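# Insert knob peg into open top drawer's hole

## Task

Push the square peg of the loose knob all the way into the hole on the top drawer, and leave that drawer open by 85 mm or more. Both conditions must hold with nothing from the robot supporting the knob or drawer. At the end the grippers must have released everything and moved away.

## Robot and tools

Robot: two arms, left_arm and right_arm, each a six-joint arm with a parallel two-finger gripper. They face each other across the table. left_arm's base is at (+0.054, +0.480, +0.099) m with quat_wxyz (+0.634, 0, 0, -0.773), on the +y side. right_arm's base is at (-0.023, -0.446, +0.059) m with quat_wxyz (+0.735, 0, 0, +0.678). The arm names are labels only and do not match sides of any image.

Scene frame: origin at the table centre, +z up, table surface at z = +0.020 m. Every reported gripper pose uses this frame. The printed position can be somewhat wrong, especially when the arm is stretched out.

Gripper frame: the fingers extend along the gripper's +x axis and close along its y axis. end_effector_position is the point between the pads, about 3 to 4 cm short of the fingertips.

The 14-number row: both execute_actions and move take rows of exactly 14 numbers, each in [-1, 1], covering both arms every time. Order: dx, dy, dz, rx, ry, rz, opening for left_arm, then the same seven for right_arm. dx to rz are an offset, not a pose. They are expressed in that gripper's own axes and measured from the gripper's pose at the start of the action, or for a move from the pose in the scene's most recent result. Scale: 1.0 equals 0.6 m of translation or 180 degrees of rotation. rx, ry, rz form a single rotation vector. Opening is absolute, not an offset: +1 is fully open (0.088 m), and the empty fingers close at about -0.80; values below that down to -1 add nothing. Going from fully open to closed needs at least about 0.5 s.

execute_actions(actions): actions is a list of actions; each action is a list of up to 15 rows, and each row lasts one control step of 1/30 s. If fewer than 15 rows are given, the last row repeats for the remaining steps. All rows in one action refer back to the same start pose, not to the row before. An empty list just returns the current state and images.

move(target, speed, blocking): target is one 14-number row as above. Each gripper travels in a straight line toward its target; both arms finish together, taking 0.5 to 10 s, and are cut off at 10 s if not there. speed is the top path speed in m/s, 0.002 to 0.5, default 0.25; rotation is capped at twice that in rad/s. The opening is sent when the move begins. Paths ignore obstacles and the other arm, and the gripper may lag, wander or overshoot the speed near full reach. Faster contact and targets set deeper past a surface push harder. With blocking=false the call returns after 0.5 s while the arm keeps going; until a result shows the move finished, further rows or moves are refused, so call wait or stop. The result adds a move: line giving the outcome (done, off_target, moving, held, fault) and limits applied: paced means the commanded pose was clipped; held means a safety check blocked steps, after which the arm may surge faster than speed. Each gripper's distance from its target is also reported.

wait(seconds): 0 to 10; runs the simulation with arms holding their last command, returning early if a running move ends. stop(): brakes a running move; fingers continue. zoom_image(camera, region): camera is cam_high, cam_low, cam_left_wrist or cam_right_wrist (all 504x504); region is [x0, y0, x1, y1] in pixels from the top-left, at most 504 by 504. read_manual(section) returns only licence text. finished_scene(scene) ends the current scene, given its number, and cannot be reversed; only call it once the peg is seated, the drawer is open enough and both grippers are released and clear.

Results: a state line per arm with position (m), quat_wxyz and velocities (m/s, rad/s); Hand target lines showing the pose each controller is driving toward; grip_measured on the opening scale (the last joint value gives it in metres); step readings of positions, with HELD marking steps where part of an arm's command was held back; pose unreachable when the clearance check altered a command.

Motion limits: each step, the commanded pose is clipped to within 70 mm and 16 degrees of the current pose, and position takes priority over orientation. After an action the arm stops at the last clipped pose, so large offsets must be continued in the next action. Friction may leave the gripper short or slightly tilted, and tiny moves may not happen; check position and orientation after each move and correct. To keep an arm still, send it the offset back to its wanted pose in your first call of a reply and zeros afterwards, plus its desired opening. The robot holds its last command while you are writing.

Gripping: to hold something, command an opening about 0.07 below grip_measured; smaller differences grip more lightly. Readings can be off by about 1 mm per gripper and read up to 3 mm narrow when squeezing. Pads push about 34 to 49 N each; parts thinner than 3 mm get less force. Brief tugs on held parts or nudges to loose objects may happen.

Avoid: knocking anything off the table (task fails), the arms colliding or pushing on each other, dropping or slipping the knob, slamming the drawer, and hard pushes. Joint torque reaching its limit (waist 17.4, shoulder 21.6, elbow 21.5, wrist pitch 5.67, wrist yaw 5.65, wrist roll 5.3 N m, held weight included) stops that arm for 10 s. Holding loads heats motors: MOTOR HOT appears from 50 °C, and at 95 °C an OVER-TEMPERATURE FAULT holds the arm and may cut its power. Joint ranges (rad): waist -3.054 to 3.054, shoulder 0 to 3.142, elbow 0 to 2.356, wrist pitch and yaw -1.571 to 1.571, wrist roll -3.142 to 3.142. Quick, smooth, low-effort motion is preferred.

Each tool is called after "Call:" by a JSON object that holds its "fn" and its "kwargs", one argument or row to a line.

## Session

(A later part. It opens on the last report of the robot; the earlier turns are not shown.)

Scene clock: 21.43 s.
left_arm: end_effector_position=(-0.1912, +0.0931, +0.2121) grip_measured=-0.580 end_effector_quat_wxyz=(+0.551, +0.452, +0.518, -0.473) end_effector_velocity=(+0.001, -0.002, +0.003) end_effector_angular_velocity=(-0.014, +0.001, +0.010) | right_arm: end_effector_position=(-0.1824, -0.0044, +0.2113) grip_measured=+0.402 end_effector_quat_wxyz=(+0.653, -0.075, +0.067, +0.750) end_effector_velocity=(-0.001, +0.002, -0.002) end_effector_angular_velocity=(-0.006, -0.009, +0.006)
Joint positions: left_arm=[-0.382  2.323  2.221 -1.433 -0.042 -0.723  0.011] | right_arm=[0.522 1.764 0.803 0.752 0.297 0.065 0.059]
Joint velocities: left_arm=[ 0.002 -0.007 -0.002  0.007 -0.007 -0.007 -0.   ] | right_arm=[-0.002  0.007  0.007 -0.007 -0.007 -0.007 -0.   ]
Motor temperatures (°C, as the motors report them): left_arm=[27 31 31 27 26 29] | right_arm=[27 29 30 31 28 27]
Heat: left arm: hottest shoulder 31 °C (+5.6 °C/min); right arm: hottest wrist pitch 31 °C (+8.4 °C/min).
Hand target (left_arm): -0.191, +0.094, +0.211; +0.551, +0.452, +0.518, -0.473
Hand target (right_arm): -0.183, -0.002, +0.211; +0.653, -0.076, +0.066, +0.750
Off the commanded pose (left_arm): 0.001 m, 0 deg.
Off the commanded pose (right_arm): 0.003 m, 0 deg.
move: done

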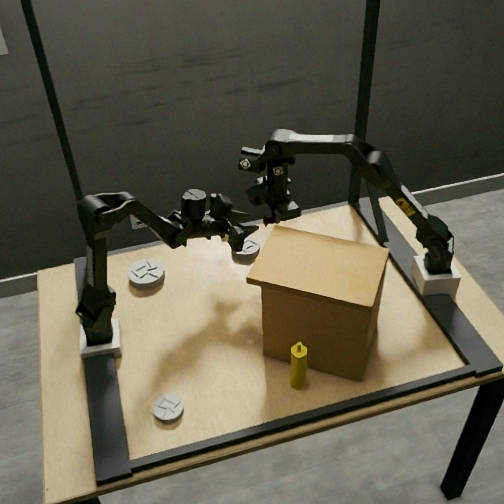

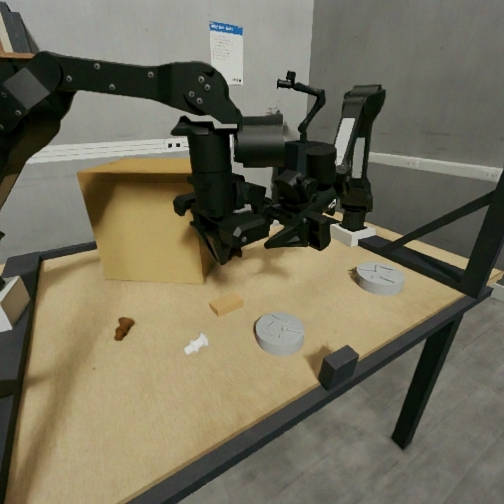

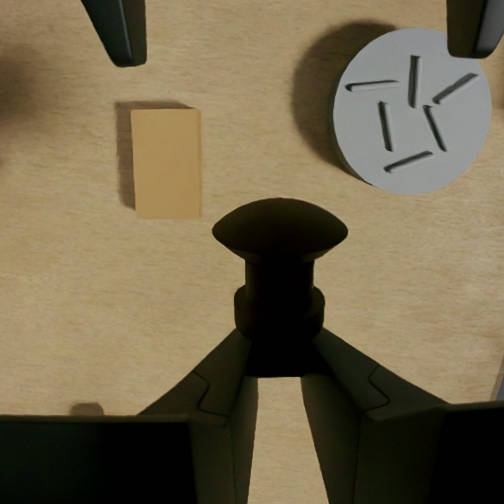

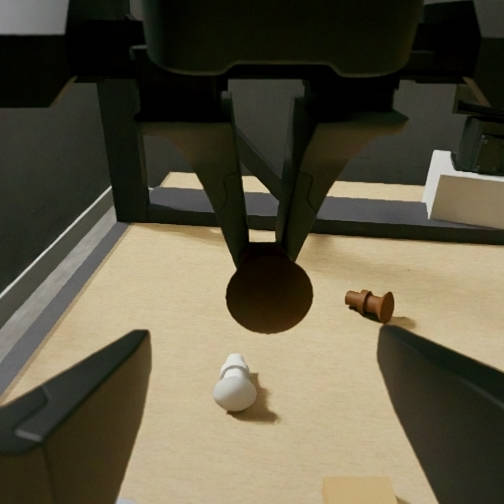

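Call:
{"fn": "move", "kwargs": {
  "target": [0,0,0,0,0,0,-0.68, 0.078,-0.004,-0.005,0,0,0,0.4],
  "speed": 0.05
}}

Call:
{"fn": "zoom_image", "kwargs": {
  "camera": "cam_high",
  "region": [200, 160, 310, 260]
}}

Call:
{"fn": "zoom_image", "kwargs": {
  "camera": "cam_low",
  "region": [180, 160, 330, 290]
}}

Scene clock: 23.10 s.
left_arm: end_effector_position=(-0.1913, +0.0930, +0.2121) grip_measured=-0.580 end_effector_quat_wxyz=(+0.551, +0.452, +0.518, -0.473) end_effector_velocity=(-0.001, -0.001, +0.001) end_effector_angular_velocity=(-0.010, -0.002, -0.009) | right_arm: end_effector_position=(-0.1858, +0.0379, +0.2001) grip_measured=+0.402 end_effector_quat_wxyz=(+0.654, -0.073, +0.068, +0.750) end_effector_velocity=(-0.000, +0.001, +0.000) end_effector_angular_velocity=(-0.006, +0.022, +0.000)
Joint positions: left_arm=[-0.382  2.323  2.221 -1.433 -0.042 -0.723  0.011] | right_arm=[0.481 1.922 0.96  0.755 0.258 0.06  0.059]
Joint velocities: left_arm=[-0.002 -0.002 -0.002  0.007 -0.007  0.007 -0.   ] | right_arm=[-0.002  0.002  0.007 -0.007 -0.007  0.022 -0.001]
Motor temperatures (°C, as the motors report them): left_arm=[27 32 31 27 26 29] | right_arm=[27 29 31 31 28 27]
Heat: left arm: hottest shoulder 32 °C (+7.8 °C/min); right arm: hottest elbow 31 °C (+7.8 °C/min).
Hand target (left_arm): -0.191, +0.093, +0.212; +0.551, +0.452, +0.518, -0.473
Hand target (right_arm): -0.186, +0.041, +0.199; +0.654, -0.075, +0.067, +0.750
Off the commanded pose (left_arm): 0.000 m, 0 deg.
Off the commanded pose (right_arm): 0.003 m, 0 deg.
move: done

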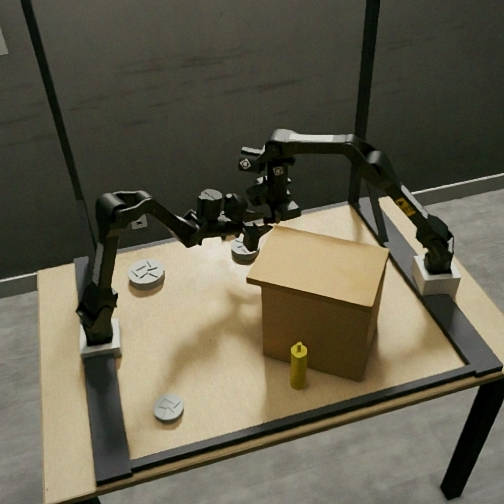

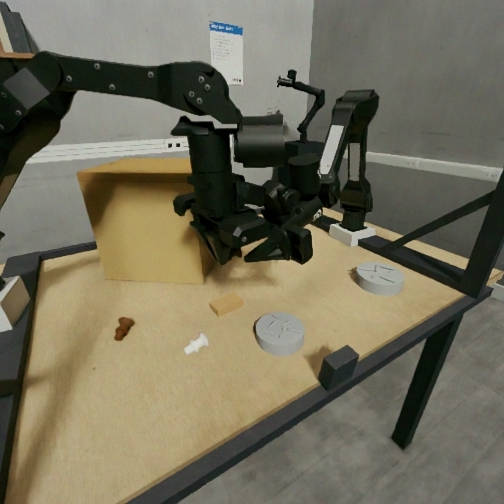

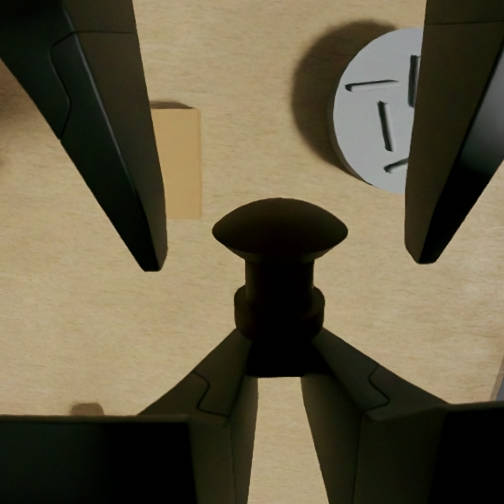

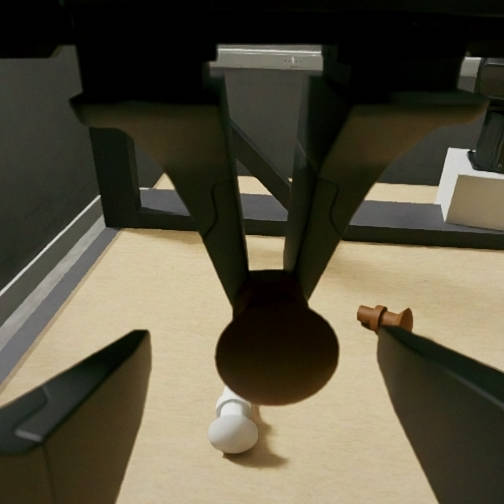

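Region (200, 160, 310, 260) of cam_high's 504x504 image, scaled by 4.582, with more detail than that image has; it fills the top 458 rows of this view, and the rest is white.

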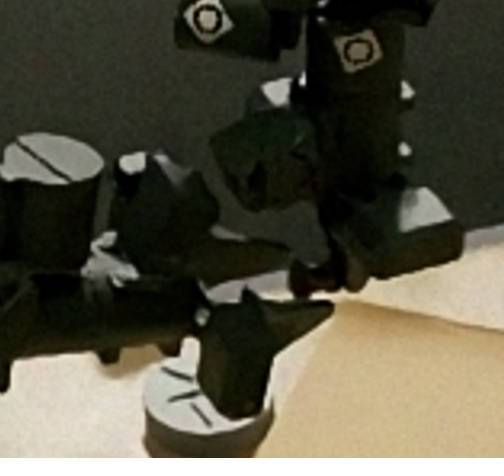

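Region (180, 160, 330, 290) of cam_low's 504x504 image, scaled by 3.360, with more detail than that image has; it fills the top 437 rows of this view, and the rest is white.

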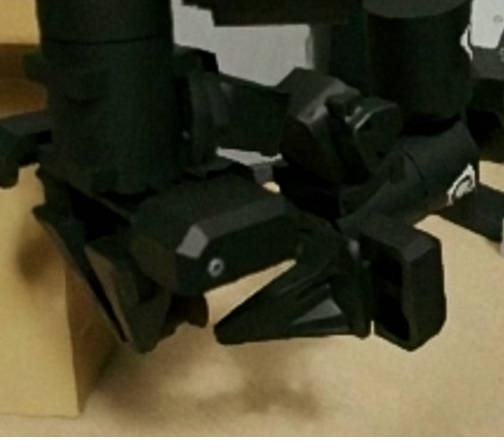

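Call:
{"fn": "move", "kwargs": {
  "target": [0,0,0,0,0,0,-0.68, 0.006,-0.005,0.006,0,0,0,-0.05],
  "speed": 0.02
}}

Call:
{"fn": "zoom_image", "kwargs": {
  "camera": "cam_high",
  "region": [220, 170, 300, 250]
}}

Scene clock: 24.00 s.
left_arm: end_effector_position=(-0.1913, +0.0930, +0.2121) grip_measured=-0.580 end_effector_quat_wxyz=(+0.551, +0.452, +0.518, -0.473) end_effector_velocity=(+0.001, +0.006, +0.000) end_effector_angular_velocity=(+0.022, -0.005, +0.019) | right_arm: end_effector_position=(-0.1835, +0.0402, +0.2004) grip_measured=-0.045 end_effector_quat_wxyz=(+0.654, -0.075, +0.070, +0.750) end_effector_velocity=(-0.002, -0.000, +0.000) end_effector_angular_velocity=(-0.001, -0.018, +0.024)
Joint positions: left_arm=[-0.382  2.323  2.221 -1.433 -0.042 -0.723  0.011] | right_arm=[0.473 1.924 0.968 0.744 0.25  0.06  0.037]
Joint velocities: left_arm=[-0.002 -0.002 -0.002 -0.022  0.007 -0.022 -0.   ] | right_arm=[-0.002 -0.002  0.002 -0.007 -0.022 -0.022 -0.001]
Motor temperatures (°C, as the motors report them): left_arm=[27 33 31 27 26 29] | right_arm=[27 29 31 31 28 27]
Heat: left arm: hottest shoulder 33 °C (+10.0 °C/min); right arm: hottest elbow 31 °C (+7.5 °C/min).
Hand target (left_arm): -0.191, +0.093, +0.212; +0.551, +0.452, +0.518, -0.473
Hand target (right_arm): -0.183, +0.042, +0.203; +0.654, -0.073, +0.068, +0.750
Off the commanded pose (left_arm): 0.000 m, 0 deg.
Off the commanded pose (right_arm): 0.003 m, 0 deg.
move: done

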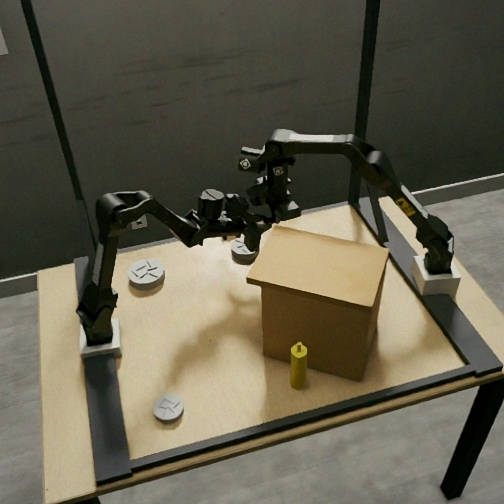

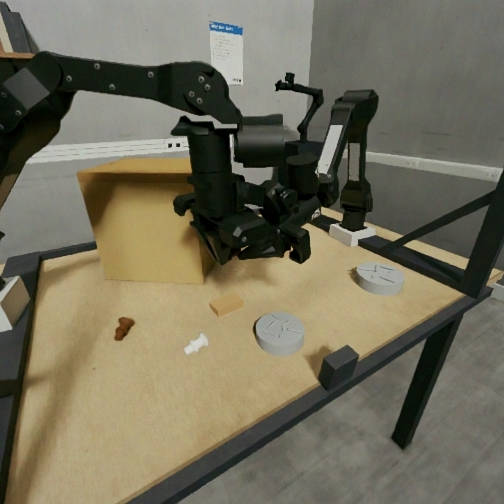

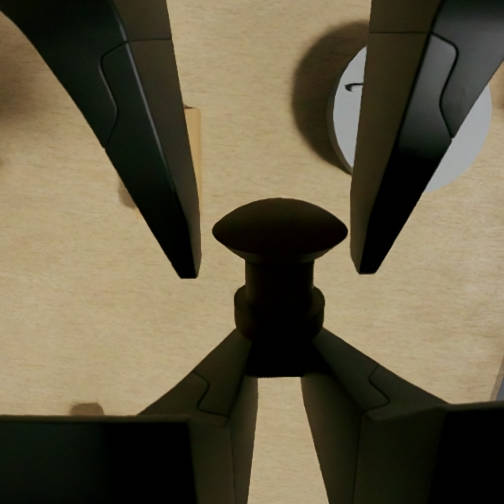

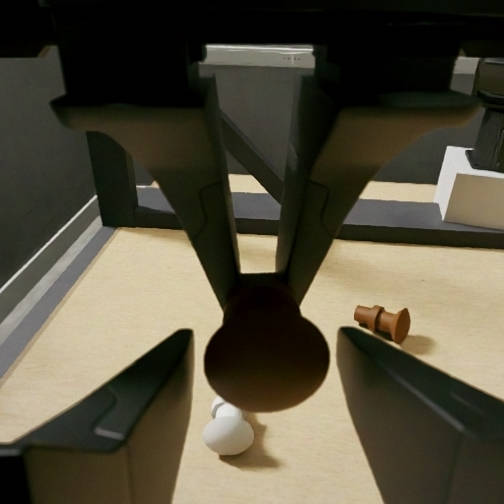

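Region (220, 170, 300, 250) of cam_high's 504x504 image, scaled by 6.300, with more detail than that image has.

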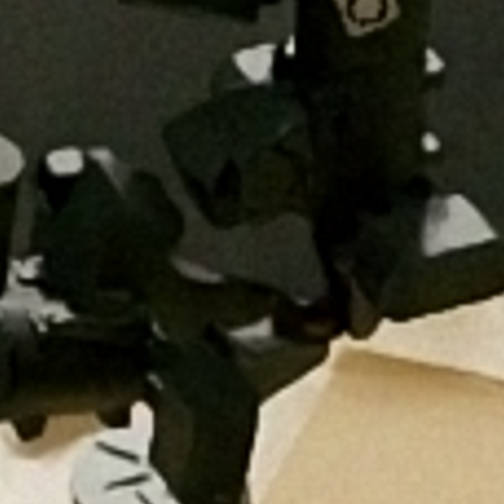

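Call:
{"fn": "move", "kwargs": {
  "target": [0,0,0,0,0,0,-0.68, 0.003,0,0.012,0,0,0,-0.12],
  "speed": 0.02
}}

Call:
{"fn": "zoom_image", "kwargs": {
  "camera": "cam_right_wrist",
  "region": [140, 240, 400, 500]
}}

Scene clock: 24.93 s.
left_arm: end_effector_position=(-0.1913, +0.0930, +0.2121) grip_measured=-0.580 end_effector_quat_wxyz=(+0.551, +0.452, +0.518, -0.473) end_effector_velocity=(-0.003, -0.000, +0.002) end_effector_angular_velocity=(-0.015, +0.002, +0.015) | right_arm: end_effector_position=(-0.1840, +0.0415, +0.1997) grip_measured=-0.118 end_effector_quat_wxyz=(+0.654, -0.081, +0.073, +0.749) end_effector_velocity=(+0.002, +0.001, -0.000) end_effector_angular_velocity=(-0.010, -0.013, -0.008)
Joint positions: left_arm=[-0.382  2.323  2.221 -1.433 -0.042 -0.723  0.011] | right_arm=[0.473 1.924 0.98  0.717 0.25  0.06  0.033]
Joint velocities: left_arm=[-0.007 -0.002  0.002  0.007 -0.007 -0.022 -0.   ] | right_arm=[-0.002 -0.002  0.007 -0.022  0.007 -0.007 -0.   ]
Motor temperatures (°C, as the motors report them): left_arm=[27 33 31 27 26 29] | right_arm=[27 30 31 31 28 27]
Heat: left arm: hottest shoulder 33 °C (+9.6 °C/min); right arm: hottest elbow 31 °C (+7.2 °C/min).
Hand target (left_arm): -0.191, +0.093, +0.212; +0.551, +0.452, +0.518, -0.473
Hand target (right_arm): -0.184, +0.043, +0.207; +0.654, -0.075, +0.070, +0.750
Off the commanded pose (left_arm): 0.000 m, 0 deg.
Off the commanded pose (right_arm): 0.008 m, 1 deg.
move: done

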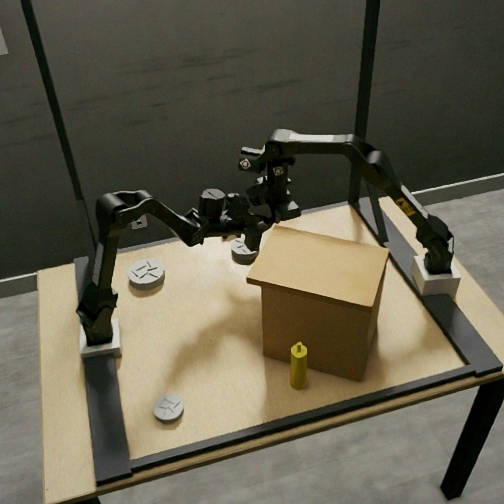

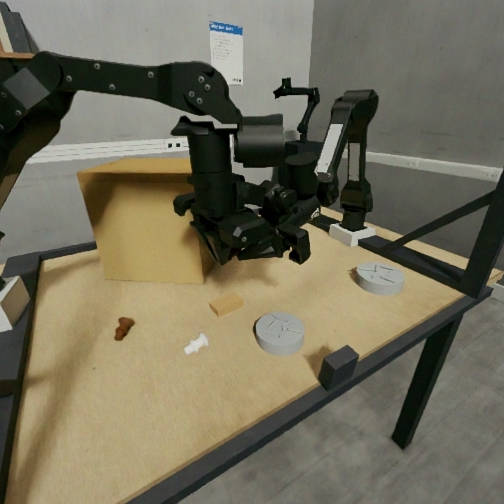

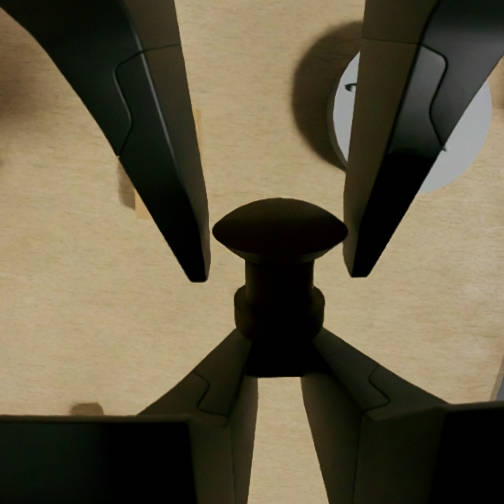

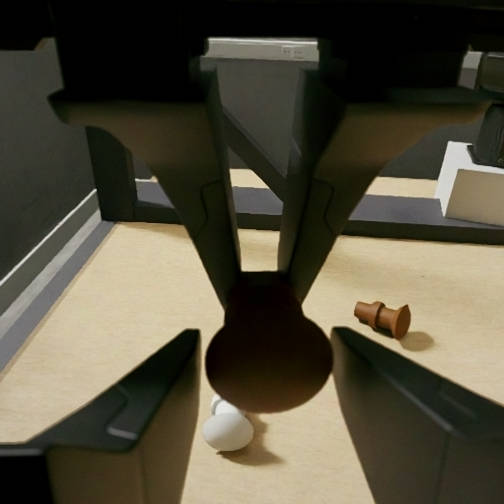

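Region (140, 240, 400, 500) of cam_right_wrist's 504x504 image, scaled by 1.938, with more detail than that image has.

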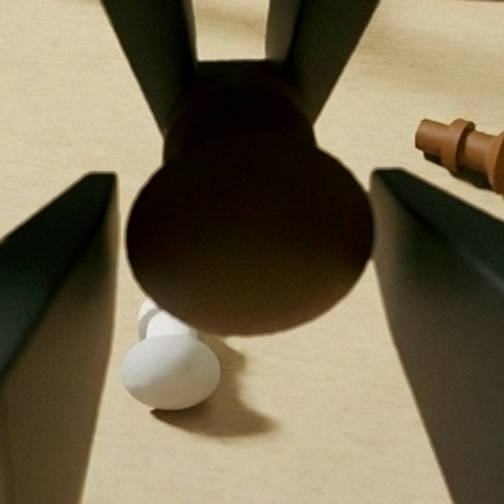

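Call:
{"fn": "move", "kwargs": {
  "target": [0,0,0,0,0,0,-0.68, 0,0,0.013,0,-0.011,0,-0.08],
  "speed": 0.02
}}

Scene clock: 26.20 s.
left_arm: end_effector_position=(-0.1913, +0.0930, +0.2121) grip_measured=-0.580 end_effector_quat_wxyz=(+0.551, +0.452, +0.518, -0.473) end_effector_velocity=(+0.001, +0.002, +0.000) end_effector_angular_velocity=(+0.002, -0.010, +0.005) | right_arm: end_effector_position=(-0.1846, +0.0429, +0.2063) grip_measured=-0.082 end_effector_quat_wxyz=(+0.654, -0.069, +0.064, +0.751) end_effector_velocity=(-0.002, -0.001, -0.001) end_effector_angular_velocity=(-0.006, -0.009, +0.011)
Joint positions: left_arm=[-0.382  2.323  2.221 -1.433 -0.042 -0.723  0.011] | right_arm=[0.473 1.924 0.981 0.747 0.25  0.055 0.035]
Joint velocities: left_arm=[-0.002 -0.002 -0.002 -0.007 -0.007 -0.007  0.   ] | right_arm=[ 0.002 -0.002 -0.002 -0.007 -0.007 -0.007 -0.   ]
Motor temperatures (°C, as the motors report them): left_arm=[27 34 31 27 26 29] | right_arm=[27 30 31 31 28 27]
Heat: left arm: hottest shoulder 34 °C (+11.5 °C/min); right arm: hottest elbow 31 °C (+6.9 °C/min).
Hand target (left_arm): -0.191, +0.093, +0.212; +0.551, +0.452, +0.518, -0.473
Hand target (right_arm): -0.184, +0.043, +0.207; +0.655, -0.069, +0.061, +0.750
Off the commanded pose (left_arm): 0.000 m, 0 deg.
Off the commanded pose (right_arm): 0.001 m, 0 deg.
move: done

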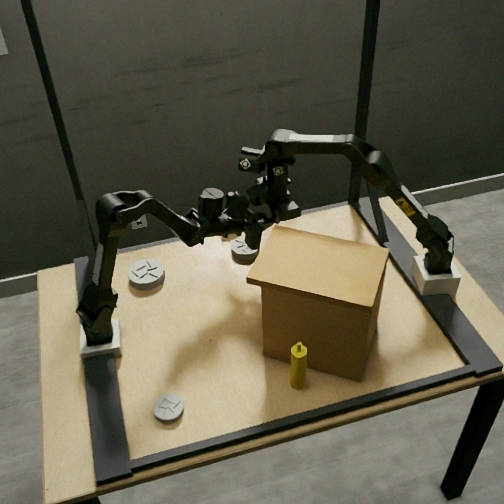

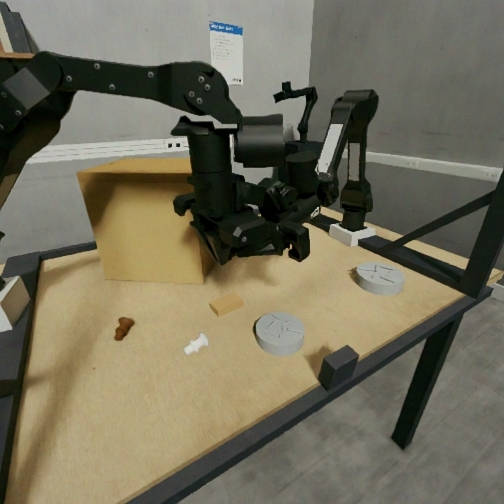

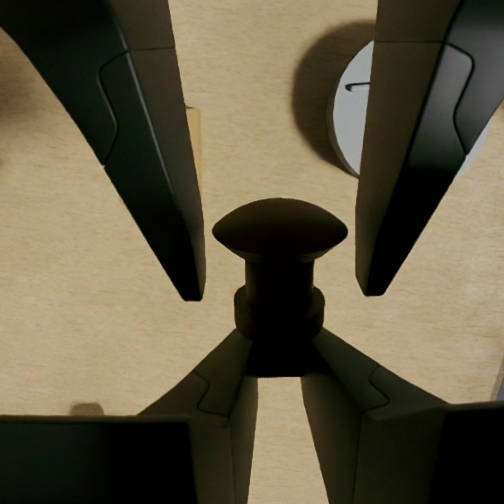

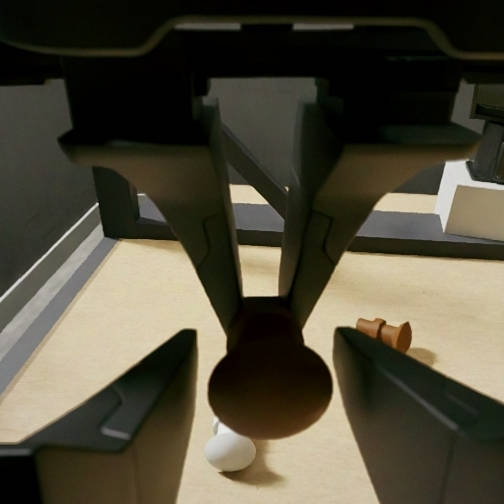

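Close right.

Call:
{"fn": "execute_actions", "kwargs": {
  "actions": [
    [[0,0,0,0,0,0,-0.68,0,0,0,0,0,0,-0.1],[0,0,0,0,0,0,-0.68,0,0,0,0,0,0,-0.12],[0,0,0,0,0,0,-0.68,0,0,0,0,0,0,-0.14],[0,0,0,0,0,0,-0.68,0,0,0,0,0,0,-0.16],[0,0,0,0,0,0,-0.68,0,0,0,0,0,0,-0.18],[0,0,0,0,0,0,-0.68,0,0,0,0,0,0,-0.2],[0,0,0,0,0,0,-0.68,0,0,0,0,0,0,-0.22],[0,0,0,0,0,0,-0.68,0,0,0,0,0,0,-0.24],[0,0,0,0,0,0,-0.68,0,0,0,0,0,0,-0.26],[0,0,0,0,0,0,-0.68,0,0,0,0,0,0,-0.28],[0,0,0,0,0,0,-0.68,0,0,0,0,0,0,-0.3],[0,0,0,0,0,0,-0.68,0,0,0,0,0,0,-0.32]]
  ]
}}

Scene clock: 26.93 s.
left_arm: end_effector_position=(-0.1913, +0.0930, +0.2121) grip_measured=-0.580 end_effector_quat_wxyz=(+0.551, +0.452, +0.518, -0.473) end_effector_velocity=(+0.003, +0.001, +0.001) end_effector_angular_velocity=(-0.006, -0.022, +0.006) | right_arm: end_effector_position=(-0.1846, +0.0429, +0.2066) grip_measured=-0.278 end_effector_quat_wxyz=(+0.654, -0.069, +0.064, +0.751) end_effector_velocity=(-0.001, -0.001, -0.005) end_effector_angular_velocity=(-0.023, +0.003, +0.018)
Joint positions: left_arm=[-0.382  2.323  2.221 -1.433 -0.042 -0.723  0.011] | right_arm=[0.473 1.924 0.981 0.749 0.25  0.055 0.025]
Joint velocities: left_arm=[-0.002 -0.002 -0.002 -0.007 -0.022 -0.007 -0.   ] | right_arm=[-0.002 -0.002 -0.002 -0.022 -0.022  0.007 -0.011]
Motor temperatures (°C, as the motors report them): left_arm=[27 34 31 27 26 29] | right_arm=[27 30 31 32 28 27]
Heat: left arm: hottest shoulder 34 °C (+11.1 °C/min); right arm: hottest wrist pitch 32 °C (+8.9 °C/min).
Hand target (left_arm): -0.191, +0.093, +0.212; +0.551, +0.452, +0.518, -0.473
Hand target (right_arm): -0.185, +0.043, +0.206; +0.654, -0.069, +0.064, +0.751
Off the commanded pose (left_arm): 0.000 m, 0 deg.
Off the commanded pose (right_arm): 0.000 m, 0 deg.
Step readings (end_effector_position):
0: left_arm (-0.1913, +0.0930, +0.2121) | right_arm (-0.1846, +0.0429, +0.2066)
1: left_arm (-0.1913, +0.0930, +0.2121) | right_arm (-0.1846, +0.0429, +0.2066)
2: left_arm (-0.1913, +0.0930, +0.2121) | right_arm (-0.1846, +0.0429, +0.2066)
4: left_arm (-0.1913, +0.0930, +0.2121) | right_arm (-0.1846, +0.0429, +0.2066)
8: left_arm (-0.1913, +0.0930, +0.2121) | right_arm (-0.1846, +0.0429, +0.2066)
15: end_effector_position above

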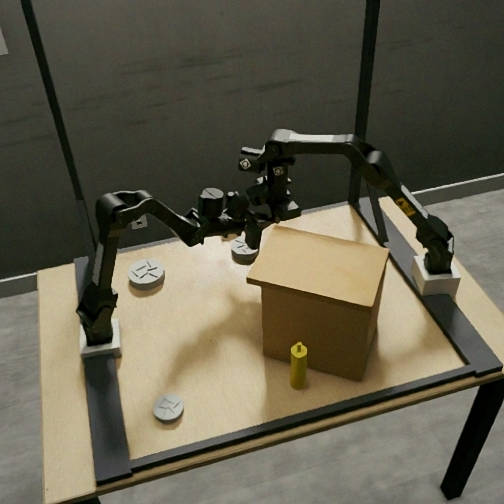

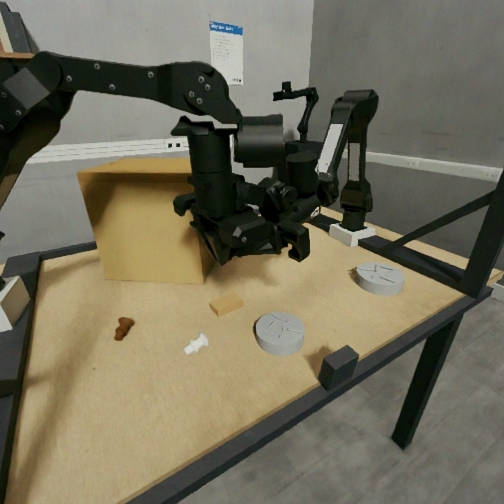

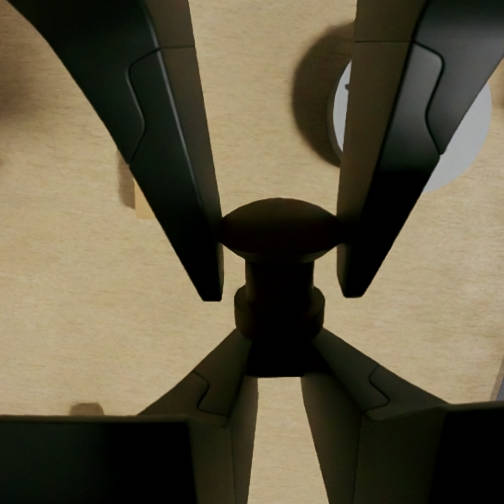

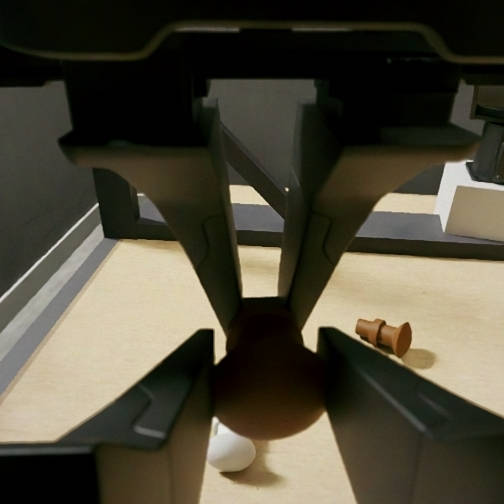

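Call:
{"fn": "execute_actions", "kwargs": {
  "actions": [
    [[0,0,0,0,0,0,-0.68,0,0,0,0,0,0,-0.38]]
  ]
}}

Call:
{"fn": "zoom_image", "kwargs": {
  "camera": "cam_left_wrist",
  "region": [180, 150, 400, 370]
}}

Scene clock: 27.60 s.
left_arm: end_effector_position=(-0.1914, +0.0931, +0.2121) grip_measured=-0.580 end_effector_quat_wxyz=(+0.551, +0.452, +0.518, -0.473) end_effector_velocity=(+0.005, +0.003, +0.000) end_effector_angular_velocity=(+0.014, -0.017, +0.025) | right_arm: end_effector_position=(-0.1846, +0.0429, +0.2066) grip_measured=-0.319 end_effector_quat_wxyz=(+0.654, -0.069, +0.064, +0.751) end_effector_velocity=(-0.001, -0.003, -0.006) end_effector_angular_velocity=(-0.022, -0.030, +0.014)
Joint positions: left_arm=[-0.383  2.323  2.221 -1.433 -0.042 -0.723  0.011] | right_arm=[0.473 1.924 0.981 0.749 0.25  0.055 0.023]
Joint velocities: left_arm=[ 0.002 -0.002 -0.002 -0.022 -0.007 -0.022 -0.   ] | right_arm=[ 0.002 -0.002 -0.007 -0.022 -0.007 -0.022 -0.   ]
Motor temperatures (°C, as the motors report them): left_arm=[27 35 31 27 26 29] | right_arm=[27 31 31 32 28 27]
Heat: left arm: hottest shoulder 35 °C (+13.0 °C/min); right arm: hottest wrist pitch 32 °C (+8.7 °C/min).
Hand target (left_arm): -0.191, +0.093, +0.212; +0.551, +0.452, +0.518, -0.473
Hand target (right_arm): -0.185, +0.043, +0.207; +0.654, -0.069, +0.064, +0.751
Off the commanded pose (left_arm): 0.000 m, 0 deg.
Off the commanded pose (right_arm): 0.000 m, 0 deg.
Step readings (end_effector_position):
0: left_arm (-0.1914, +0.0931, +0.2121) | right_arm (-0.1846, +0.0429, +0.2066)
1: left_arm (-0.1914, +0.0931, +0.2121) | right_arm (-0.1846, +0.0429, +0.2066)
2: left_arm (-0.1914, +0.0931, +0.2121) | right_arm (-0.1846, +0.0429, +0.2066)
4: left_arm (-0.1914, +0.0931, +0.2121) | right_arm (-0.1846, +0.0429, +0.2066)
8: left_arm (-0.1914, +0.0931, +0.2121) | right_arm (-0.1846, +0.0429, +0.2066)
15: end_effector_position above

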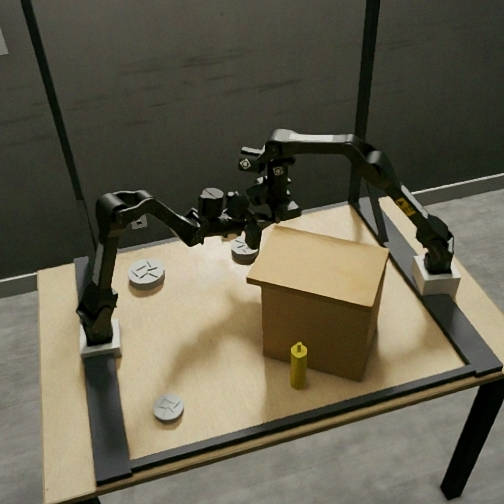

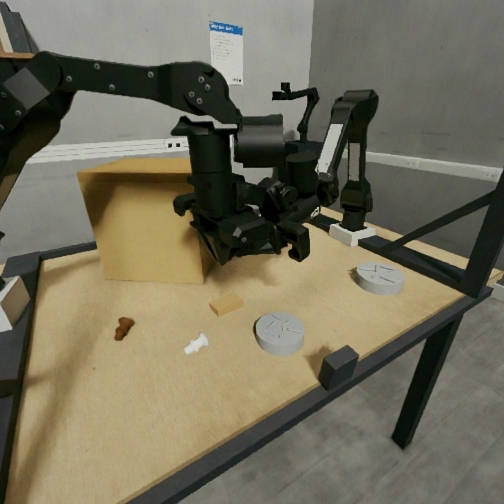

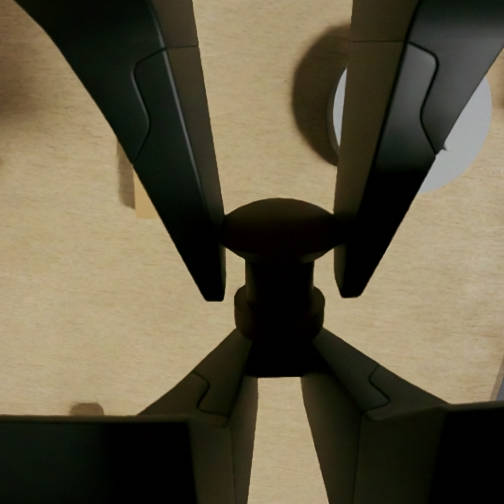

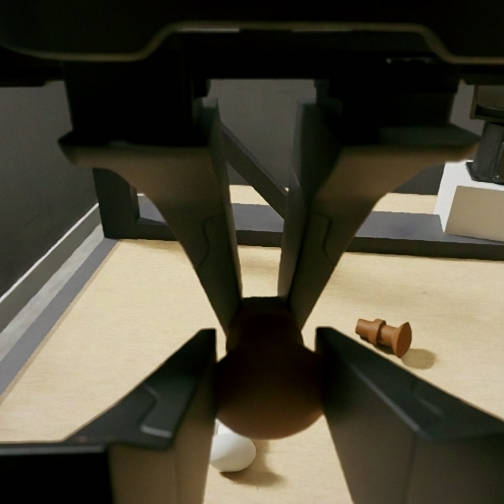

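Region (180, 150, 400, 370) of cam_left_wrist's 504x504 image, scaled by 2.291, with more detail than that image has.

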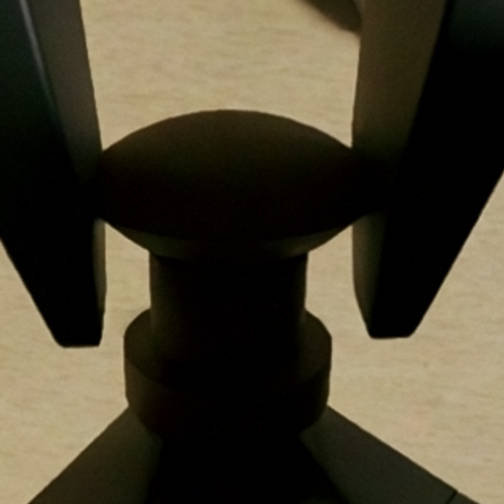

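Call:
{"fn": "execute_actions", "kwargs": {
  "actions": [
    [[0,0,0,0,0,0,-0.6,0,0,0,0,0,0,-0.4],[0,0,0,0,0,0,-0.56,0,0,0,0,0,0,-0.4],[0,0,0,0,0,0,-0.52,0,0,0,0,0,0,-0.4],[0,0,0,0,0,0,-0.48,0,0,0,0,0,0,-0.4],[0,0,0,0,0,0,-0.4,0,0,0,0,0,0,-0.4]]
  ]
}}

Call:
{"fn": "move", "kwargs": {
  "target": [0,0,-0.08,0,0,0,-0.4, -0.1,0,0,0,0,0,-0.4],
  "speed": 0.08
}}

Scene clock: 30.23 s.
left_arm: end_effector_position=(-0.1914, +0.0931, +0.2121) grip_measured=-0.416 end_effector_quat_wxyz=(+0.551, +0.452, +0.518, -0.473) end_effector_velocity=(+0.001, +0.006, +0.002) end_effector_angular_velocity=(+0.010, -0.014, +0.015) | right_arm: end_effector_position=(-0.1846, +0.0429, +0.2066) grip_measured=-0.319 end_effector_quat_wxyz=(+0.654, -0.069, +0.064, +0.751) end_effector_velocity=(-0.002, -0.000, +0.002) end_effector_angular_velocity=(+0.006, -0.000, +0.020)
Joint positions: left_arm=[-0.383  2.323  2.221 -1.433 -0.042 -0.723  0.019] | right_arm=[0.473 1.924 0.981 0.749 0.25  0.055 0.023]
Joint velocities: left_arm=[-0.007 -0.007 -0.002 -0.022 -0.007 -0.022  0.004] | right_arm=[-0.002 -0.002 -0.002  0.007 -0.022 -0.007  0.   ]
Motor temperatures (°C, as the motors report them): left_arm=[27 36 31 27 26 29] | right_arm=[27 31 31 32 28 27]
Heat: left arm: hottest shoulder 36 °C (+13.9 °C/min); right arm: hottest wrist pitch 32 °C (+7.9 °C/min).
Hand target (left_arm): -0.191, +0.093, +0.212; +0.551, +0.452, +0.518, -0.473
Hand target (right_arm): -0.185, +0.043, +0.207; +0.654, -0.069, +0.064, +0.751
Off the commanded pose (left_arm): 0.000 m, 0 deg.
Off the commanded pose (right_arm): 0.000 m, 0 deg.
Step readings (end_effector_position):
0: left_arm (-0.1914, +0.0931, +0.2121) | right_arm (-0.1846, +0.0429, +0.2066)
1: left_arm (-0.1914, +0.0931, +0.2121) | right_arm (-0.1846, +0.0429, +0.2066)
2: left_arm (-0.1914, +0.0931, +0.2121) | right_arm (-0.1846, +0.0429, +0.2066)
4: left_arm (-0.1914, +0.0931, +0.2121) | right_arm (-0.1846, +0.0429, +0.2066)
8: left_arm (-0.1914, +0.0931, +0.2121) | right_arm (-0.1846, +0.0429, +0.2066)
15: end_effector_position above

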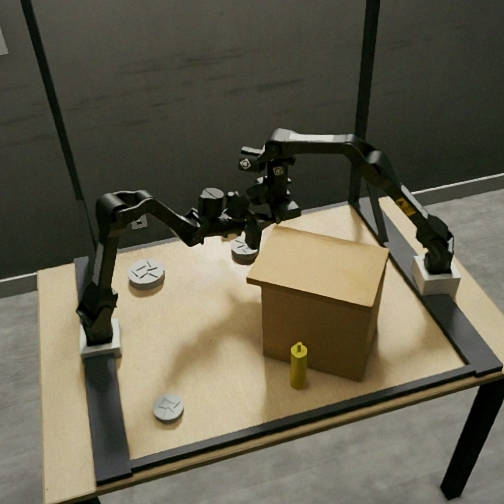

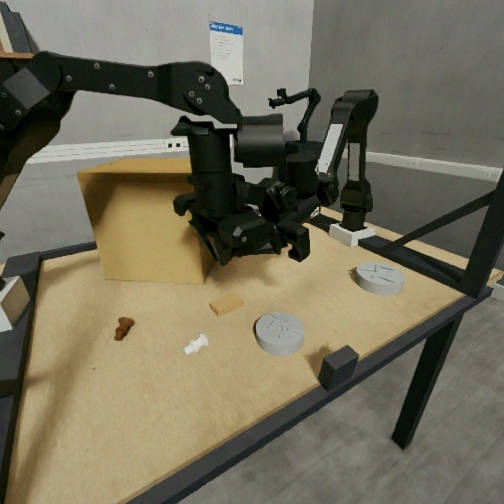

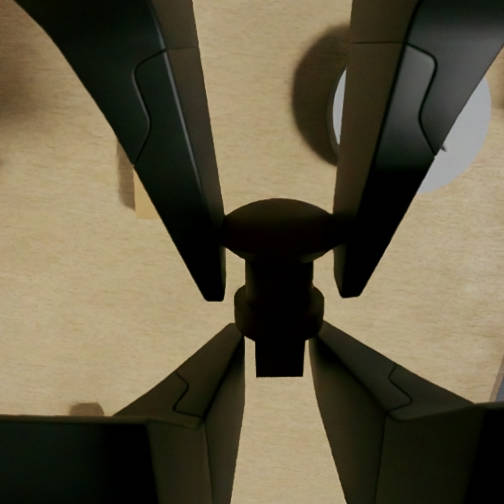

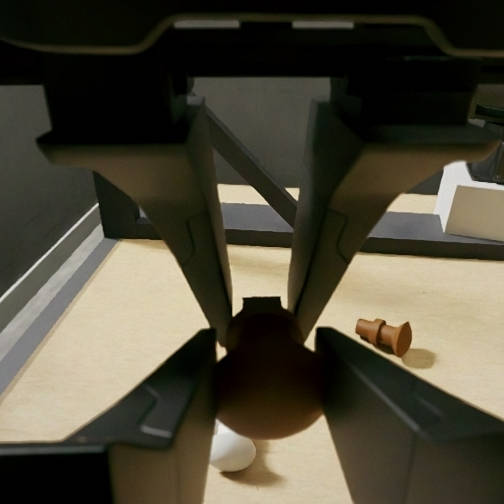

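Scene clock: 31.47 s.
left_arm: end_effector_position=(-0.1984, +0.1386, +0.2047) grip_measured=-0.403 end_effector_quat_wxyz=(+0.549, +0.456, +0.519, -0.470) end_effector_velocity=(+0.005, +0.003, -0.001) end_effector_angular_velocity=(-0.000, -0.027, +0.020) | right_arm: end_effector_position=(-0.1771, -0.0130, +0.2153) grip_measured=-0.319 end_effector_quat_wxyz=(+0.654, -0.072, +0.064, +0.751) end_effector_velocity=(-0.001, -0.004, +0.001) end_effector_angular_velocity=(-0.002, -0.007, +0.011)
Joint positions: left_arm=[-0.455  2.164  1.929 -1.315 -0.042 -0.795  0.019] | right_arm=[0.518 1.723 0.763 0.759 0.294 0.061 0.023]
Joint velocities: left_arm=[-0.002 -0.007 -0.017 -0.007 -0.022 -0.022  0.   ] | right_arm=[ 0.002 -0.017 -0.012 -0.007 -0.007 -0.007 -0.   ]
Motor temperatures (°C, as the motors report them): left_arm=[27 37 31 27 26 29] | right_arm=[27 32 31 32 28 27]
Heat: left arm: hottest shoulder 37 °C (+15.3 °C/min); right arm: hottest shoulder 32 °C (+7.6 °C/min).
Hand target (left_arm): -0.198, +0.140, +0.209; +0.551, +0.452, +0.518, -0.473
Hand target (right_arm): -0.177, -0.016, +0.217; +0.654, -0.069, +0.064, +0.750
Off the commanded pose (left_arm): 0.005 m, 1 deg.
Off the commanded pose (right_arm): 0.004 m, 0 deg.
move: done

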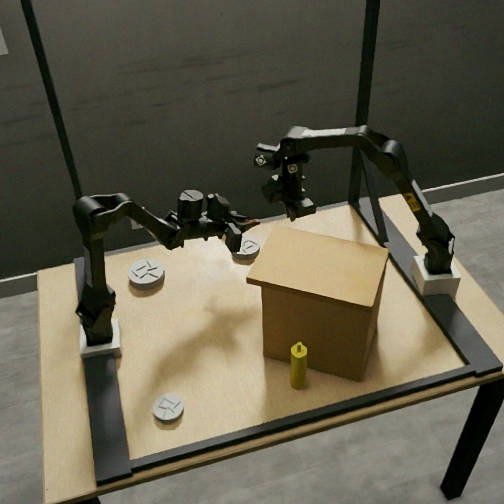

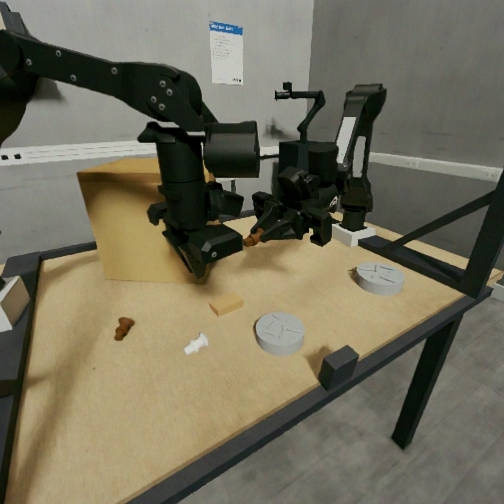

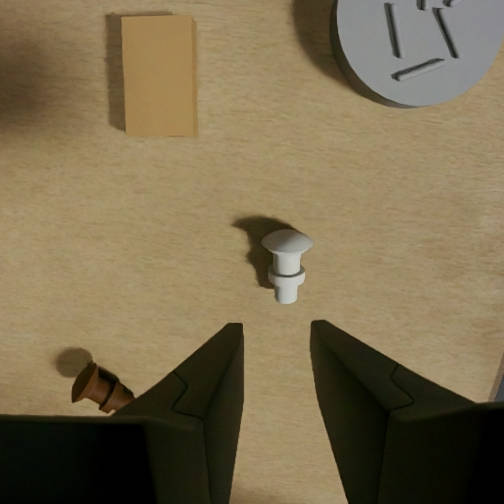

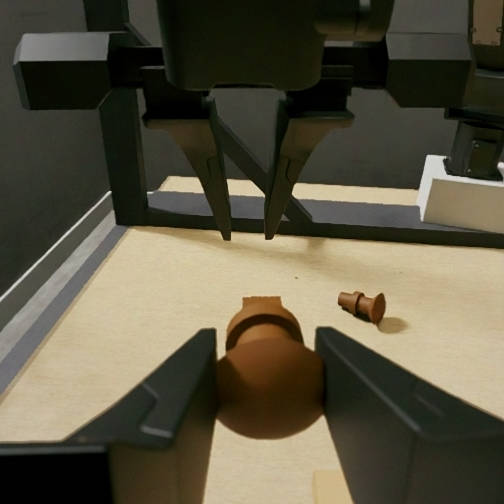

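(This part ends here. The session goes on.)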